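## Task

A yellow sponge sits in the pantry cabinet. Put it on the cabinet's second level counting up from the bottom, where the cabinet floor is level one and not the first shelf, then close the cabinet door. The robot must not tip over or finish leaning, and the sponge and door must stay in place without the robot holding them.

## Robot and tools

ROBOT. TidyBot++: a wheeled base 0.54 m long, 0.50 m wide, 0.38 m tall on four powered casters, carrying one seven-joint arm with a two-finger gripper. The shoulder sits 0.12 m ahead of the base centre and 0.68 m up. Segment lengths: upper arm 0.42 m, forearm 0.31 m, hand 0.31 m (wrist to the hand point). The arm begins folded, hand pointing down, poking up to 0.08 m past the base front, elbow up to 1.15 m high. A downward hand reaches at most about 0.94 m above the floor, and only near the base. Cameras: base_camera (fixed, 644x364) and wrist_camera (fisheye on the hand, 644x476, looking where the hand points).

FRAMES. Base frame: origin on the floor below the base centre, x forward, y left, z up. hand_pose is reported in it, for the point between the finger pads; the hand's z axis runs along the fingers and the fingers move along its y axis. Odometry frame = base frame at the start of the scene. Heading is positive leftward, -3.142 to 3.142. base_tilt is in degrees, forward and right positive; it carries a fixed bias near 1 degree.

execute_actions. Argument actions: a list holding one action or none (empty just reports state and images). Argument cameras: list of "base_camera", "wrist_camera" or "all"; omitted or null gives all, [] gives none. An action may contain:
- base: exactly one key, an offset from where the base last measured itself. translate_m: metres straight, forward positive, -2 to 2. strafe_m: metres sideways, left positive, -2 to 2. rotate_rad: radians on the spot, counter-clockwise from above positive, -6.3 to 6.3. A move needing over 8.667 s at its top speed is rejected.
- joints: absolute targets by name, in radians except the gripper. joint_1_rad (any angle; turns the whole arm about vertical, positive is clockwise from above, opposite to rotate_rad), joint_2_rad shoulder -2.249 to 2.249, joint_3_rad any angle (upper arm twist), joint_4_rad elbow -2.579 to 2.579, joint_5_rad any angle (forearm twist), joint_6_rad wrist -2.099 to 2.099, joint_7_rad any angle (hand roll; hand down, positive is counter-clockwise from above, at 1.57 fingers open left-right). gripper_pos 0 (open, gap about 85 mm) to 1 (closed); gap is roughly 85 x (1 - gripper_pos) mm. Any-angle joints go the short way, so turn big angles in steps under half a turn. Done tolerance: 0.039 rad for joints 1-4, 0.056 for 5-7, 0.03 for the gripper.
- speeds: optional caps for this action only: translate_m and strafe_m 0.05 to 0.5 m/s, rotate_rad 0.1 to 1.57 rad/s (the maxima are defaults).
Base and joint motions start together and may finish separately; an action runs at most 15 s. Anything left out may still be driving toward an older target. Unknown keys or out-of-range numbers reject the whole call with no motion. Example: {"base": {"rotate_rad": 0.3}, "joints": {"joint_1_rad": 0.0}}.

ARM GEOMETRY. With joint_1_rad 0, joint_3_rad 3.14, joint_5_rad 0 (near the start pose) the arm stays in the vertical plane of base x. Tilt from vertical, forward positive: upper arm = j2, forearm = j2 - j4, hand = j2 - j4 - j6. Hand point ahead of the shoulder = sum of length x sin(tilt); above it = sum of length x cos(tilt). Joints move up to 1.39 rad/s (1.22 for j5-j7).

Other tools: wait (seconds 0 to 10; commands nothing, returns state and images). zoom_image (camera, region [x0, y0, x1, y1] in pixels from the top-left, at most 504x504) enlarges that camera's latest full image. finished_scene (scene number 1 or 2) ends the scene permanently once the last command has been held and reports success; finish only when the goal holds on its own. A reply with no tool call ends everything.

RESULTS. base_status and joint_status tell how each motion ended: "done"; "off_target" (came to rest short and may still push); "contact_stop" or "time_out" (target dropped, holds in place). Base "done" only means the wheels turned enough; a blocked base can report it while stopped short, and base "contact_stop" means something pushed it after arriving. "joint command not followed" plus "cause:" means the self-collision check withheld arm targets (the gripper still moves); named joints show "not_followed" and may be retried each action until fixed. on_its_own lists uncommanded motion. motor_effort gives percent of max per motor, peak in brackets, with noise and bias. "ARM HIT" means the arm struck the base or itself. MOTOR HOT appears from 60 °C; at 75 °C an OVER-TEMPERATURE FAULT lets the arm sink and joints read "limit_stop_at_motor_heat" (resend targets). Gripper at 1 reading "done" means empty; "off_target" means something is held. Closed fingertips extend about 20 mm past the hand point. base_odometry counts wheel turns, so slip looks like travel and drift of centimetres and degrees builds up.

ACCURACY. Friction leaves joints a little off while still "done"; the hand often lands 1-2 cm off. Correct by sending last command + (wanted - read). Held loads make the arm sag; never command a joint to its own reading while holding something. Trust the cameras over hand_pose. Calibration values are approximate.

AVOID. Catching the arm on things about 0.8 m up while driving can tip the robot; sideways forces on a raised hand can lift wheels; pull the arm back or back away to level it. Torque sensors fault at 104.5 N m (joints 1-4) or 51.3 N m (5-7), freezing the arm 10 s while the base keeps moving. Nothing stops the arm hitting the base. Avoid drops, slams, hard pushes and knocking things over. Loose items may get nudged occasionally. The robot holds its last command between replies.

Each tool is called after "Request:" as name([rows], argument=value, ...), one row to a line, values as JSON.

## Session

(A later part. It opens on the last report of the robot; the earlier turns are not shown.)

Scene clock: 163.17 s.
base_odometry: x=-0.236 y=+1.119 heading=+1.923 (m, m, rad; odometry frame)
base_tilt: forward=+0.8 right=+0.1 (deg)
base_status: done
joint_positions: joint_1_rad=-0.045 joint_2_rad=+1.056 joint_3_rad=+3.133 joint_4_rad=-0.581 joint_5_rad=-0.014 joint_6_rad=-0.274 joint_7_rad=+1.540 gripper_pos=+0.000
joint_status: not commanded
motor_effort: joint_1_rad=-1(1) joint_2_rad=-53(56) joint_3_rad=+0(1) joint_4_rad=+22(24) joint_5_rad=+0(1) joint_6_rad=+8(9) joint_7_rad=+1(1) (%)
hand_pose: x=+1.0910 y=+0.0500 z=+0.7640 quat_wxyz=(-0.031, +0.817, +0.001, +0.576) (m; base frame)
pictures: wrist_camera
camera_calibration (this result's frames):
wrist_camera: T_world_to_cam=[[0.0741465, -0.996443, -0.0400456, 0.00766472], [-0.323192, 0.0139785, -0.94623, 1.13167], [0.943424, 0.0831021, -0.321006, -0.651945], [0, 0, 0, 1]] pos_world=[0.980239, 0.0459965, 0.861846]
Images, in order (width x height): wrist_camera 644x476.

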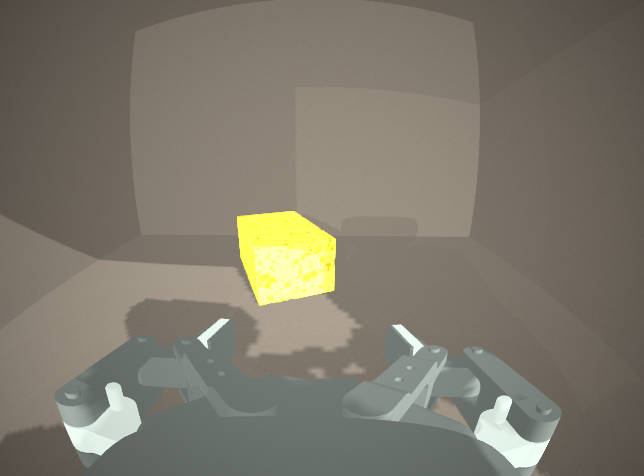

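Request:
execute_actions([
  {"joints":{"joint_1_rad":-0.08}},
], cameras=[])

Request:
execute_actions([
  {"base":{"translate_m":0.07},"speeds":{"translate_m":0.08}},
], cameras=["wrist_camera"])

Scene clock: 165.33 s.
base_odometry: x=-0.236 y=+1.119 heading=+1.923 (m, m, rad; odometry frame)
base_tilt: forward=+0.8 right=+0.1 (deg)
base_status: not commanded
joint_positions: joint_1_rad=-0.060 joint_2_rad=+1.056 joint_3_rad=+3.133 joint_4_rad=-0.581 joint_5_rad=-0.014 joint_6_rad=-0.274 joint_7_rad=+1.540 gripper_pos=+0.000
joint_status: all done
motor_effort: joint_1_rad=-1(3) joint_2_rad=-53(53) joint_3_rad=+0(1) joint_4_rad=+22(22) joint_5_rad=+0(0) joint_6_rad=+8(8) joint_7_rad=+1(1) (%)
hand_pose: x=+1.0902 y=+0.0639 z=+0.7640 quat_wxyz=(-0.035, +0.817, +0.007, +0.576) (m; base frame)
pictures: none
No camera images: the call's "cameras" was empty. Leave "cameras" out to get every camera's image.

Scene clock: 166.73 s.
base_odometry: x=-0.260 y=+1.185 heading=+1.922 (m, m, rad; odometry frame)
base_tilt: forward=+0.8 right=+0.1 (deg)
base_status: done
joint_positions: joint_1_rad=-0.060 joint_2_rad=+1.056 joint_3_rad=+3.133 joint_4_rad=-0.581 joint_5_rad=-0.014 joint_6_rad=-0.274 joint_7_rad=+1.540 gripper_pos=+0.000
joint_status: not commanded
motor_effort: joint_1_rad=-1(3) joint_2_rad=-53(54) joint_3_rad=+0(0) joint_4_rad=+22(24) joint_5_rad=+0(0) joint_6_rad=+8(9) joint_7_rad=+1(1) (%)
hand_pose: x=+1.0902 y=+0.0647 z=+0.7640 quat_wxyz=(-0.036, +0.817, +0.007, +0.576) (m; base frame)
pictures: wrist_camera
camera_calibration (this result's frames):
wrist_camera: T_world_to_cam=[[0.0891984, -0.995209, -0.0400457, 0.00587356], [-0.323367, 0.00909219, -0.94623, 1.13169], [0.94206, 0.0973516, -0.321006, -0.651783], [0, 0, 0, 1]] pos_world=[0.979445, 0.059008, 0.861846]
Images, in order (width x height): wrist_camera 644x476.

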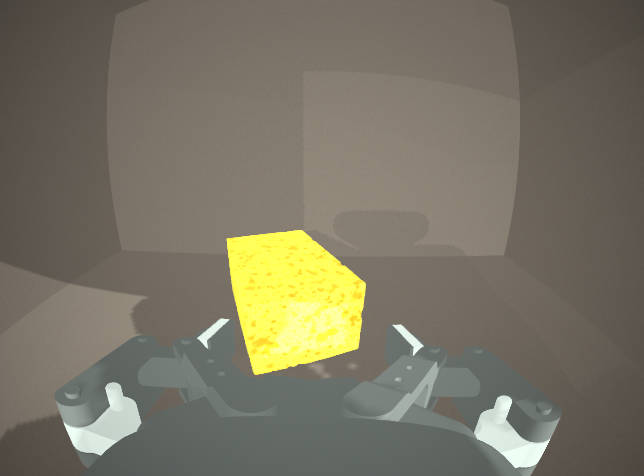

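Near end between the fingers. Advance and grip.

Request:
execute_actions([
  {"base":{"translate_m":0.045},"speeds":{"translate_m":0.08}},
], cameras=["wrist_camera"])

Request:
execute_actions([
  {"joints":{"gripper_pos":1}},
], cameras=["wrist_camera"])

Scene clock: 169.33 s.
base_odometry: x=-0.276 y=+1.228 heading=+1.922 (m, m, rad; odometry frame)
base_tilt: forward=+0.8 right=+0.0 (deg)
base_status: done
joint_positions: joint_1_rad=-0.061 joint_2_rad=+1.056 joint_3_rad=+3.133 joint_4_rad=-0.581 joint_5_rad=-0.014 joint_6_rad=-0.274 joint_7_rad=+1.540 gripper_pos=+0.000
joint_status: not commanded
motor_effort: joint_1_rad=-1(3) joint_2_rad=-53(54) joint_3_rad=+0(1) joint_4_rad=+22(24) joint_5_rad=+0(0) joint_6_rad=+8(9) joint_7_rad=+1(1) (%)
hand_pose: x=+1.0901 y=+0.0655 z=+0.7640 quat_wxyz=(-0.036, +0.817, +0.008, +0.576) (m; base frame)
pictures: wrist_camera
camera_calibration (this result's frames):
wrist_camera: T_world_to_cam=[[0.0900228, -0.995134, -0.0400455, 0.00577536], [-0.323374, 0.0088242, -0.94623, 1.13169], [0.941979, 0.0981319, -0.321006, -0.651773], [0, 0, 0, 1]] pos_world=[0.979396, 0.0597208, 0.861846]
Images, in order (width x height): wrist_camera 644x476.

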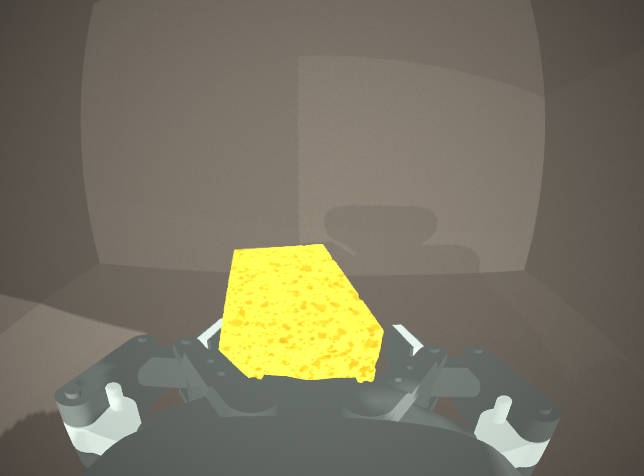

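Scene clock: 170.43 s.
base_odometry: x=-0.276 y=+1.228 heading=+1.922 (m, m, rad; odometry frame)
base_tilt: forward=+0.8 right=+0.1 (deg)
base_status: not commanded
joint_positions: joint_1_rad=-0.061 joint_2_rad=+1.054 joint_3_rad=+3.133 joint_4_rad=-0.581 joint_5_rad=-0.014 joint_6_rad=-0.274 joint_7_rad=+1.540 gripper_pos=+0.354
joint_status: gripper_pos off_target (ended at +0.354, target +1.000)
motor_effort: joint_1_rad=-1(2) joint_2_rad=-51(53) joint_3_rad=+0(1) joint_4_rad=+21(22) joint_5_rad=+0(0) joint_6_rad=+8(8) joint_7_rad=+1(1) (%)
hand_pose: x=+1.0899 y=+0.0656 z=+0.7664 quat_wxyz=(-0.036, +0.816, +0.008, +0.577) (m; base frame)
pictures: wrist_camera
camera_calibration (this result's frames):
wrist_camera: T_world_to_cam=[[0.0902438, -0.995117, -0.0399729, 0.00569961], [-0.320995, 0.00893172, -0.947039, 1.13196], [0.942772, 0.0982955, -0.318622, -0.653493], [0, 0, 0, 1]] pos_world=[0.978933, 0.0597969, 0.864018]
Images, in order (width x height): wrist_camera 644x476.

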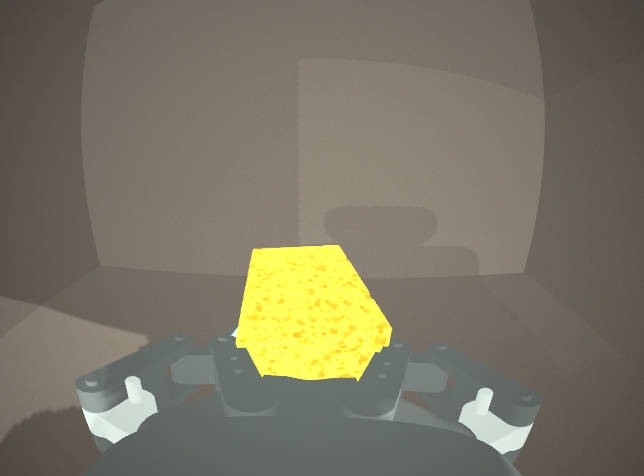

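Request:
execute_actions([
  {"joints":{"joint_2_rad":1.02}},
], cameras=[])

Request:
execute_actions([
  {"base":{"translate_m":-0.55},"speeds":{"translate_m":0.35}},
], cameras=[])

Request:
execute_actions([
  {"joints":{"joint_1_rad":-0.04,"joint_2_rad":1.45,"joint_4_rad":-0.77,"joint_6_rad":0.53}},
])

Scene clock: 172.77 s.
base_odometry: x=-0.276 y=+1.228 heading=+1.922 (m, m, rad; odometry frame)
base_tilt: forward=+0.8 right=+0.1 (deg)
base_status: not commanded
joint_positions: joint_1_rad=-0.061 joint_2_rad=+1.048 joint_3_rad=+3.133 joint_4_rad=-0.581 joint_5_rad=-0.014 joint_6_rad=-0.274 joint_7_rad=+1.540 gripper_pos=+0.354
joint_status: all done
motor_effort: joint_1_rad=-1(1) joint_2_rad=-55(56) joint_3_rad=+0(0) joint_4_rad=+23(24) joint_5_rad=+1(0) joint_6_rad=+9(9) joint_7_rad=+1(1) (%)
hand_pose: x=+1.0893 y=+0.0656 z=+0.7725 quat_wxyz=(-0.036, +0.814, +0.008, +0.579) (m; base frame)
pictures: none
No camera images: the call's "cameras" was empty. Leave "cameras" out to get every camera's image.

Scene clock: 175.50 s.
base_odometry: x=-0.086 y=+0.711 heading=+1.922 (m, m, rad; odometry frame)
base_tilt: forward=+0.7 right=+0.1 (deg)
base_status: done
joint_positions: joint_1_rad=-0.067 joint_2_rad=+1.041 joint_3_rad=+3.133 joint_4_rad=-0.581 joint_5_rad=-0.014 joint_6_rad=-0.274 joint_7_rad=+1.540 gripper_pos=+0.354
joint_status: not commanded
motor_effort: joint_1_rad=+0(3) joint_2_rad=-54(58) joint_3_rad=+0(1) joint_4_rad=+24(25) joint_5_rad=+1(0) joint_6_rad=+9(10) joint_7_rad=+1(1) (%)
hand_pose: x=+1.0883 y=+0.0713 z=+0.7791 quat_wxyz=(-0.038, +0.812, +0.010, +0.582) (m; base frame)
pictures: none
No camera images: the call's "cameras" was empty. Leave "cameras" out to get every camera's image.

Scene clock: 177.43 s.
base_odometry: x=-0.086 y=+0.711 heading=+1.922 (m, m, rad; odometry frame)
base_tilt: forward=+0.8 right=+0.1 (deg)
base_status: not commanded
joint_positions: joint_1_rad=-0.062 joint_2_rad=+1.455 joint_3_rad=+3.133 joint_4_rad=-0.768 joint_5_rad=-0.014 joint_6_rad=+0.489 joint_7_rad=+1.540 gripper_pos=+0.354
joint_status: all done
motor_effort: joint_1_rad=+0(2) joint_2_rad=-56(65) joint_3_rad=+0(0) joint_4_rad=+20(24) joint_5_rad=+0(1) joint_6_rad=+9(11) joint_7_rad=+1(1) (%)
hand_pose: x=+1.0919 y=+0.0620 z=+0.4888 quat_wxyz=(-0.035, +0.762, +0.003, +0.646) (m; base frame)
pictures: base_camera, wrist_camera
camera_calibration (this result's frames):
wrist_camera: T_world_to_cam=[[0.0827626, -0.996012, -0.0333157, -0.0042276], [-0.151416, 0.0204746, -0.988258, 0.704022], [0.984999, 0.0868353, -0.149117, -0.871722], [0, 0, 0, 1]] pos_world=[0.965595, 0.0570709, 0.565626]
Images, in order (width x height): base_camera 644x364, wrist_camera 644x476.

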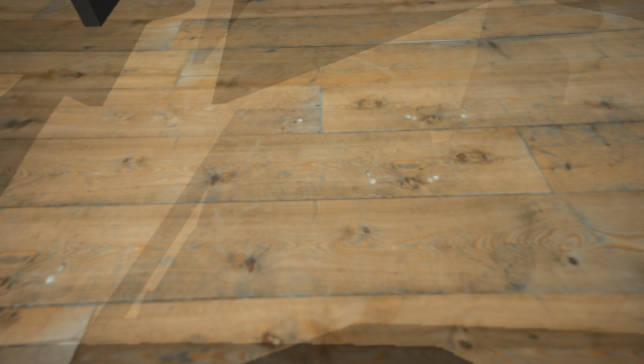

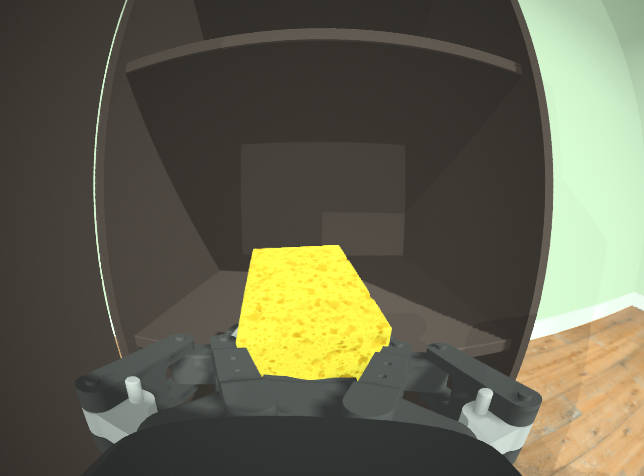

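Request:
execute_actions([
  {"base":{"translate_m":0.35},"speeds":{"translate_m":0.3}},
], cameras=["wrist_camera"])

Request:
execute_actions([
  {"joints":{"joint_2_rad":1.5}},
], cameras=[])

Request:
execute_actions([
  {"joints":{"gripper_pos":0}},
], cameras=["wrist_camera"])

Request:
execute_actions([
  {"base":{"translate_m":-0.8},"joints":{"joint_2_rad":1.47}},
], cameras=["wrist_camera"])

Scene clock: 182.03 s.
base_odometry: x=-0.207 y=+1.040 heading=+1.921 (m, m, rad; odometry frame)
base_tilt: forward=+0.8 right=+0.1 (deg)
base_status: done
joint_positions: joint_1_rad=-0.057 joint_2_rad=+1.455 joint_3_rad=+3.133 joint_4_rad=-0.768 joint_5_rad=-0.014 joint_6_rad=+0.489 joint_7_rad=+1.540 gripper_pos=+0.354
joint_status: not commanded
motor_effort: joint_1_rad=-2(3) joint_2_rad=-57(59) joint_3_rad=+0(1) joint_4_rad=+20(22) joint_5_rad=+0(0) joint_6_rad=+9(10) joint_7_rad=+1(1) (%)
hand_pose: x=+1.0922 y=+0.0575 z=+0.4889 quat_wxyz=(-0.033, +0.762, +0.001, +0.646) (m; base frame)
pictures: wrist_camera
camera_calibration (this result's frames):
wrist_camera: T_world_to_cam=[[0.0781741, -0.996383, -0.0333065, -0.00368944], [-0.15101, 0.0211886, -0.988305, 0.703792], [0.985436, 0.0822895, -0.148808, -0.871972], [0, 0, 0, 1]] pos_world=[0.965841, 0.0531657, 0.565682]
Images, in order (width x height): wrist_camera 644x476.

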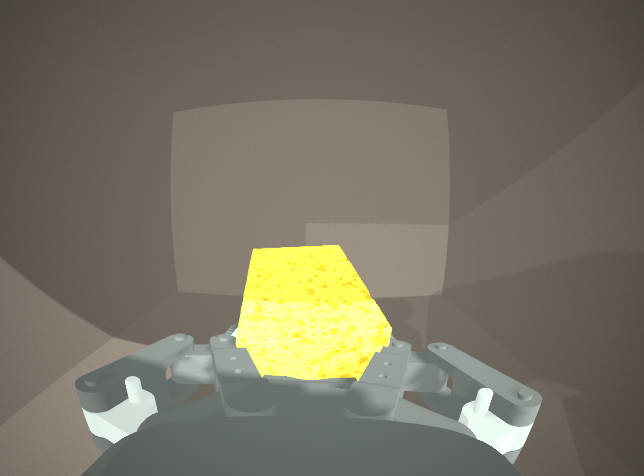

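Scene clock: 182.93 s.
base_odometry: x=-0.207 y=+1.040 heading=+1.921 (m, m, rad; odometry frame)
base_tilt: forward=+0.8 right=+0.1 (deg)
base_status: not commanded
joint_positions: joint_1_rad=-0.057 joint_2_rad=+1.486 joint_3_rad=+3.133 joint_4_rad=-0.768 joint_5_rad=-0.014 joint_6_rad=+0.490 joint_7_rad=+1.540 gripper_pos=+0.354
joint_status: all done
motor_effort: joint_1_rad=-1(1) joint_2_rad=-56(59) joint_3_rad=+0(0) joint_4_rad=+20(21) joint_5_rad=+0(0) joint_6_rad=+9(10) joint_7_rad=+1(1) (%)
hand_pose: x=+1.0859 y=+0.0571 z=+0.4595 quat_wxyz=(-0.033, +0.772, +0.001, +0.635) (m; base frame)
pictures: none
No camera images: the call's "cameras" was empty. Leave "cameras" out to get every camera's image.

Scene clock: 184.03 s.
base_odometry: x=-0.207 y=+1.040 heading=+1.921 (m, m, rad; odometry frame)
base_tilt: forward=+0.8 right=+0.1 (deg)
base_status: not commanded
joint_positions: joint_1_rad=-0.057 joint_2_rad=+1.486 joint_3_rad=+3.133 joint_4_rad=-0.768 joint_5_rad=-0.014 joint_6_rad=+0.490 joint_7_rad=+1.540 gripper_pos=+0.000
joint_status: all done
motor_effort: joint_1_rad=+0(1) joint_2_rad=-56(57) joint_3_rad=+0(0) joint_4_rad=+19(20) joint_5_rad=+1(0) joint_6_rad=+9(9) joint_7_rad=+1(1) (%)
hand_pose: x=+1.0859 y=+0.0571 z=+0.4595 quat_wxyz=(-0.033, +0.772, +0.001, +0.635) (m; base frame)
pictures: wrist_camera
camera_calibration (this result's frames):
wrist_camera: T_world_to_cam=[[0.0771582, -0.996441, -0.0339277, -0.00314557], [-0.180747, 0.0194855, -0.983337, 0.703882], [0.980498, 0.0820048, -0.1786, -0.851068], [0, 0, 0, 1]] pos_world=[0.961938, 0.0529418, 0.540045]
Images, in order (width x height): wrist_camera 644x476.

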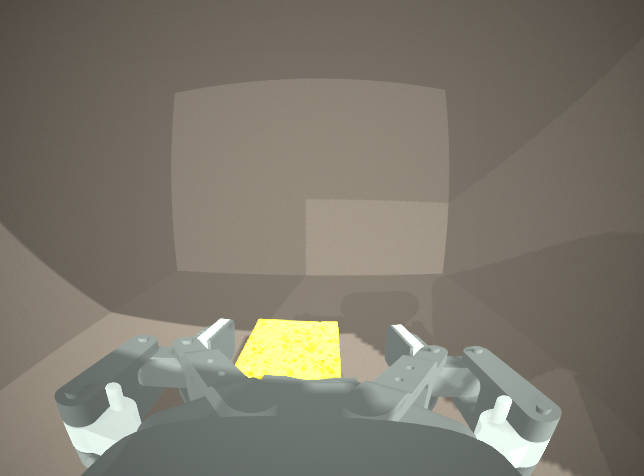

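Scene clock: 187.13 s.
base_odometry: x=+0.069 y=+0.289 heading=+1.922 (m, m, rad; odometry frame)
base_tilt: forward=+0.8 right=+0.1 (deg)
base_status: done
joint_positions: joint_1_rad=-0.056 joint_2_rad=+1.481 joint_3_rad=+3.133 joint_4_rad=-0.768 joint_5_rad=-0.014 joint_6_rad=+0.490 joint_7_rad=+1.540 gripper_pos=+0.000
joint_status: all done
motor_effort: joint_1_rad=-1(4) joint_2_rad=-56(59) joint_3_rad=+0(1) joint_4_rad=+20(20) joint_5_rad=+0(1) joint_6_rad=+9(10) joint_7_rad=+1(1) (%)
hand_pose: x=+1.0870 y=+0.0561 z=+0.4641 quat_wxyz=(-0.032, +0.770, +0.001, +0.637) (m; base frame)
pictures: wrist_camera
camera_calibration (this result's frames):
wrist_camera: T_world_to_cam=[[0.0761846, -0.99652, -0.0338217, -0.00310444], [-0.175752, 0.0199683, -0.984232, 0.703571], [0.981482, 0.0809275, -0.17362, -0.854561], [0, 0, 0, 1]] pos_world=[0.962627, 0.0520148, 0.544004]
Images, in order (width x height): wrist_camera 644x476.

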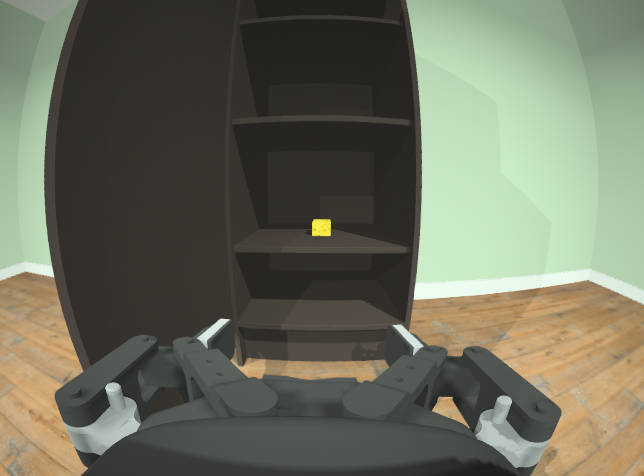

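Request:
execute_actions([
  {"base":{"strafe_m":0.55},"joints":{"gripper_pos":1}},
], cameras=["wrist_camera"])

Request:
execute_actions([
  {"base":{"translate_m":0.27}},
], cameras=["wrist_camera"])

Scene clock: 191.50 s.
base_odometry: x=-0.448 y=+0.100 heading=+1.922 (m, m, rad; odometry frame)
base_tilt: forward=+0.8 right=+0.1 (deg)
base_status: done
joint_positions: joint_1_rad=-0.053 joint_2_rad=+1.479 joint_3_rad=+3.135 joint_4_rad=-0.776 joint_5_rad=-0.019 joint_6_rad=+0.500 joint_7_rad=+1.540 gripper_pos=+0.999
joint_status: all done
motor_effort: joint_1_rad=-1(21) joint_2_rad=-56(61) joint_3_rad=+0(6) joint_4_rad=+20(29) joint_5_rad=+0(6) joint_6_rad=+10(11) joint_7_rad=+1(1) (%)
hand_pose: x=+1.0862 y=+0.0522 z=+0.4648 quat_wxyz=(-0.031, +0.769, -0.002, +0.638) (m; base frame)
pictures: wrist_camera
camera_calibration (this result's frames):
wrist_camera: T_world_to_cam=[[0.0704818, -0.996878, -0.0355999, 0.000202359], [-0.17202, 0.0230072, -0.984825, 0.700257], [0.982569, 0.0755361, -0.169862, -0.856011], [0, 0, 0, 1]] pos_world=[0.961534, 0.0487505, 0.544234]
Images, in order (width x height): wrist_camera 644x476.

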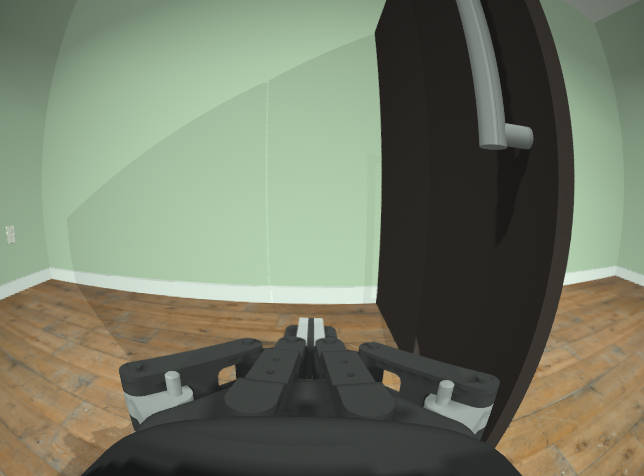

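Scene clock: 193.33 s.
base_odometry: x=-0.541 y=+0.353 heading=+1.922 (m, m, rad; odometry frame)
base_tilt: forward=+0.8 right=+0.1 (deg)
base_status: done
joint_positions: joint_1_rad=-0.053 joint_2_rad=+1.479 joint_3_rad=+3.135 joint_4_rad=-0.776 joint_5_rad=-0.019 joint_6_rad=+0.500 joint_7_rad=+1.540 gripper_pos=+0.999
joint_status: not commanded
motor_effort: joint_1_rad=-1(1) joint_2_rad=-56(58) joint_3_rad=+0(0) joint_4_rad=+20(21) joint_5_rad=+0(0) joint_6_rad=+9(10) joint_7_rad=+1(1) (%)
hand_pose: x=+1.0862 y=+0.0522 z=+0.4648 quat_wxyz=(-0.031, +0.769, -0.002, +0.638) (m; base frame)
pictures: wrist_camera
camera_calibration (this result's frames):
wrist_camera: T_world_to_cam=[[0.0704086, -0.996883, -0.0355998, 0.000210957], [-0.172013, 0.0230202, -0.984826, 0.700255], [0.982575, 0.0754638, -0.169856, -0.856017], [0, 0, 0, 1]] pos_world=[0.961539, 0.0486886, 0.544237]
Images, in order (width x height): wrist_camera 644x476.

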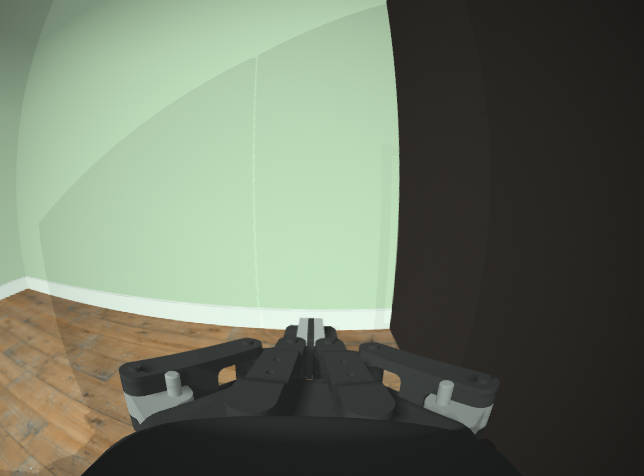

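Request:
execute_actions([
  {"base":{"strafe_m":-0.55},"speeds":{"strafe_m":0.2}},
], cameras=["wrist_camera"])

Request:
execute_actions([
  {"base":{"translate_m":-0.15}},
], cameras=["wrist_camera"])

Scene clock: 197.90 s.
base_odometry: x=-0.025 y=+0.543 heading=+1.923 (m, m, rad; odometry frame)
base_tilt: forward=+0.8 right=+0.1 (deg)
base_status: done
joint_positions: joint_1_rad=-0.037 joint_2_rad=+1.479 joint_3_rad=+3.132 joint_4_rad=-0.776 joint_5_rad=-0.017 joint_6_rad=+0.500 joint_7_rad=+1.540 gripper_pos=+0.999
joint_status: not commanded
motor_effort: joint_1_rad=-1(11) joint_2_rad=-56(58) joint_3_rad=+0(3) joint_4_rad=+20(21) joint_5_rad=+0(3) joint_6_rad=+9(10) joint_7_rad=+1(1) (%)
hand_pose: x=+1.0869 y=+0.0376 z=+0.4648 quat_wxyz=(-0.027, +0.769, -0.008, +0.638) (m; base frame)
pictures: wrist_camera
camera_calibration (this result's frames):
wrist_camera: T_world_to_cam=[[0.055465, -0.997769, -0.037144, 0.00261612], [-0.171682, 0.0271168, -0.984779, 0.700226], [0.98359, 0.0609978, -0.169795, -0.856162], [0, 0, 0, 1]] pos_world=[0.962184, 0.0358464, 0.544293]
Images, in order (width x height): wrist_camera 644x476.

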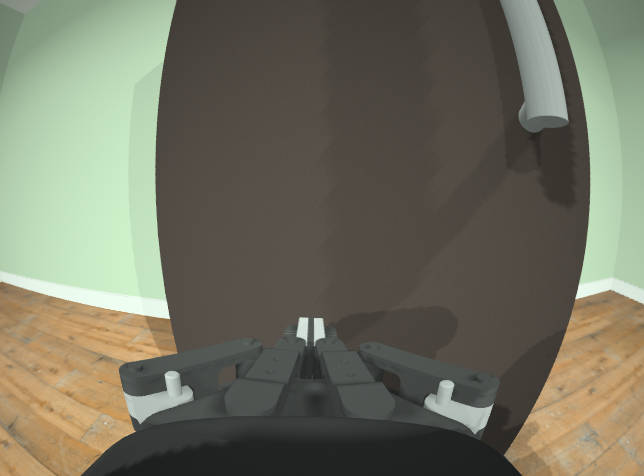

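Scene clock: 199.37 s.
base_odometry: x=+0.027 y=+0.402 heading=+1.923 (m, m, rad; odometry frame)
base_tilt: forward=+0.8 right=+0.1 (deg)
base_status: done
joint_positions: joint_1_rad=-0.037 joint_2_rad=+1.479 joint_3_rad=+3.132 joint_4_rad=-0.776 joint_5_rad=-0.017 joint_6_rad=+0.500 joint_7_rad=+1.540 gripper_pos=+0.999
joint_status: not commanded
motor_effort: joint_1_rad=-1(1) joint_2_rad=-56(57) joint_3_rad=+0(0) joint_4_rad=+20(21) joint_5_rad=+0(1) joint_6_rad=+9(10) joint_7_rad=+1(1) (%)
hand_pose: x=+1.0869 y=+0.0376 z=+0.4648 quat_wxyz=(-0.027, +0.769, -0.008, +0.638) (m; base frame)
pictures: wrist_camera
camera_calibration (this result's frames):
wrist_camera: T_world_to_cam=[[0.0554651, -0.997769, -0.037144, 0.00261615], [-0.171682, 0.0271168, -0.984779, 0.700226], [0.98359, 0.0609979, -0.169795, -0.856162], [0, 0, 0, 1]] pos_world=[0.962184, 0.0358465, 0.544293]
Images, in order (width x height): wrist_camera 644x476.

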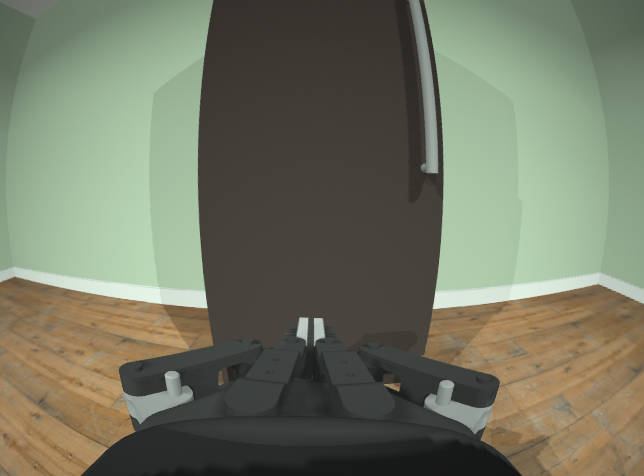

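Request:
execute_actions([
  {"base":{"translate_m":0.36},"speeds":{"translate_m":0.25}},
])

Scene clock: 205.60 s.
base_odometry: x=-0.097 y=+0.740 heading=+1.922 (m, m, rad; odometry frame)
base_tilt: forward=+0.8 right=+0.1 (deg)
base_status: done
joint_positions: joint_1_rad=-0.037 joint_2_rad=+1.479 joint_3_rad=+3.132 joint_4_rad=-0.776 joint_5_rad=-0.017 joint_6_rad=+0.500 joint_7_rad=+1.540 gripper_pos=+0.999
joint_status: not commanded
motor_effort: joint_1_rad=-1(6) joint_2_rad=-56(58) joint_3_rad=+0(1) joint_4_rad=+20(21) joint_5_rad=+1(0) joint_6_rad=+9(10) joint_7_rad=+1(1) (%)
hand_pose: x=+1.0869 y=+0.0376 z=+0.4648 quat_wxyz=(-0.027, +0.769, -0.008, +0.638) (m; base frame)
pictures: base_camera, wrist_camera
camera_calibration (this result's frames):
wrist_camera: T_world_to_cam=[[0.0555452, -0.997765, -0.0371441, 0.00260671], [-0.171685, 0.0271031, -0.984779, 0.700226], [0.983585, 0.0610769, -0.169795, -0.856161], [0, 0, 0, 1]] pos_world=[0.962181, 0.0359142, 0.544293]
Images, in order (width x height): base_camera 644x364, wrist_camera 644x476.

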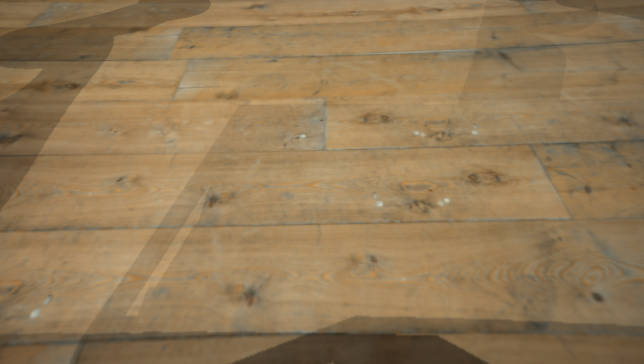

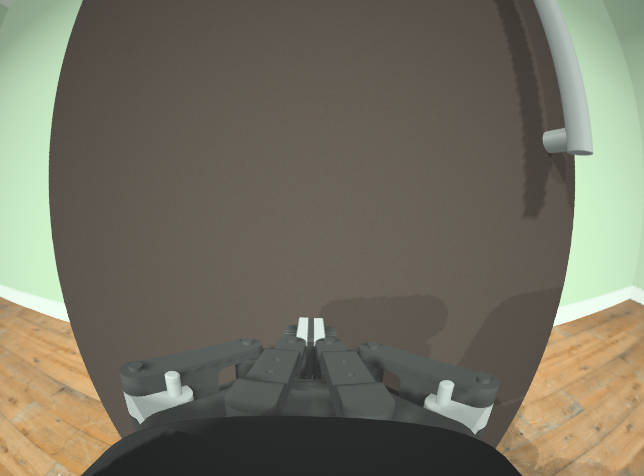

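The door is symmetric in view, so it is closed.

Request:
finished_scene(scene=2)

The scene is finished: the task was done.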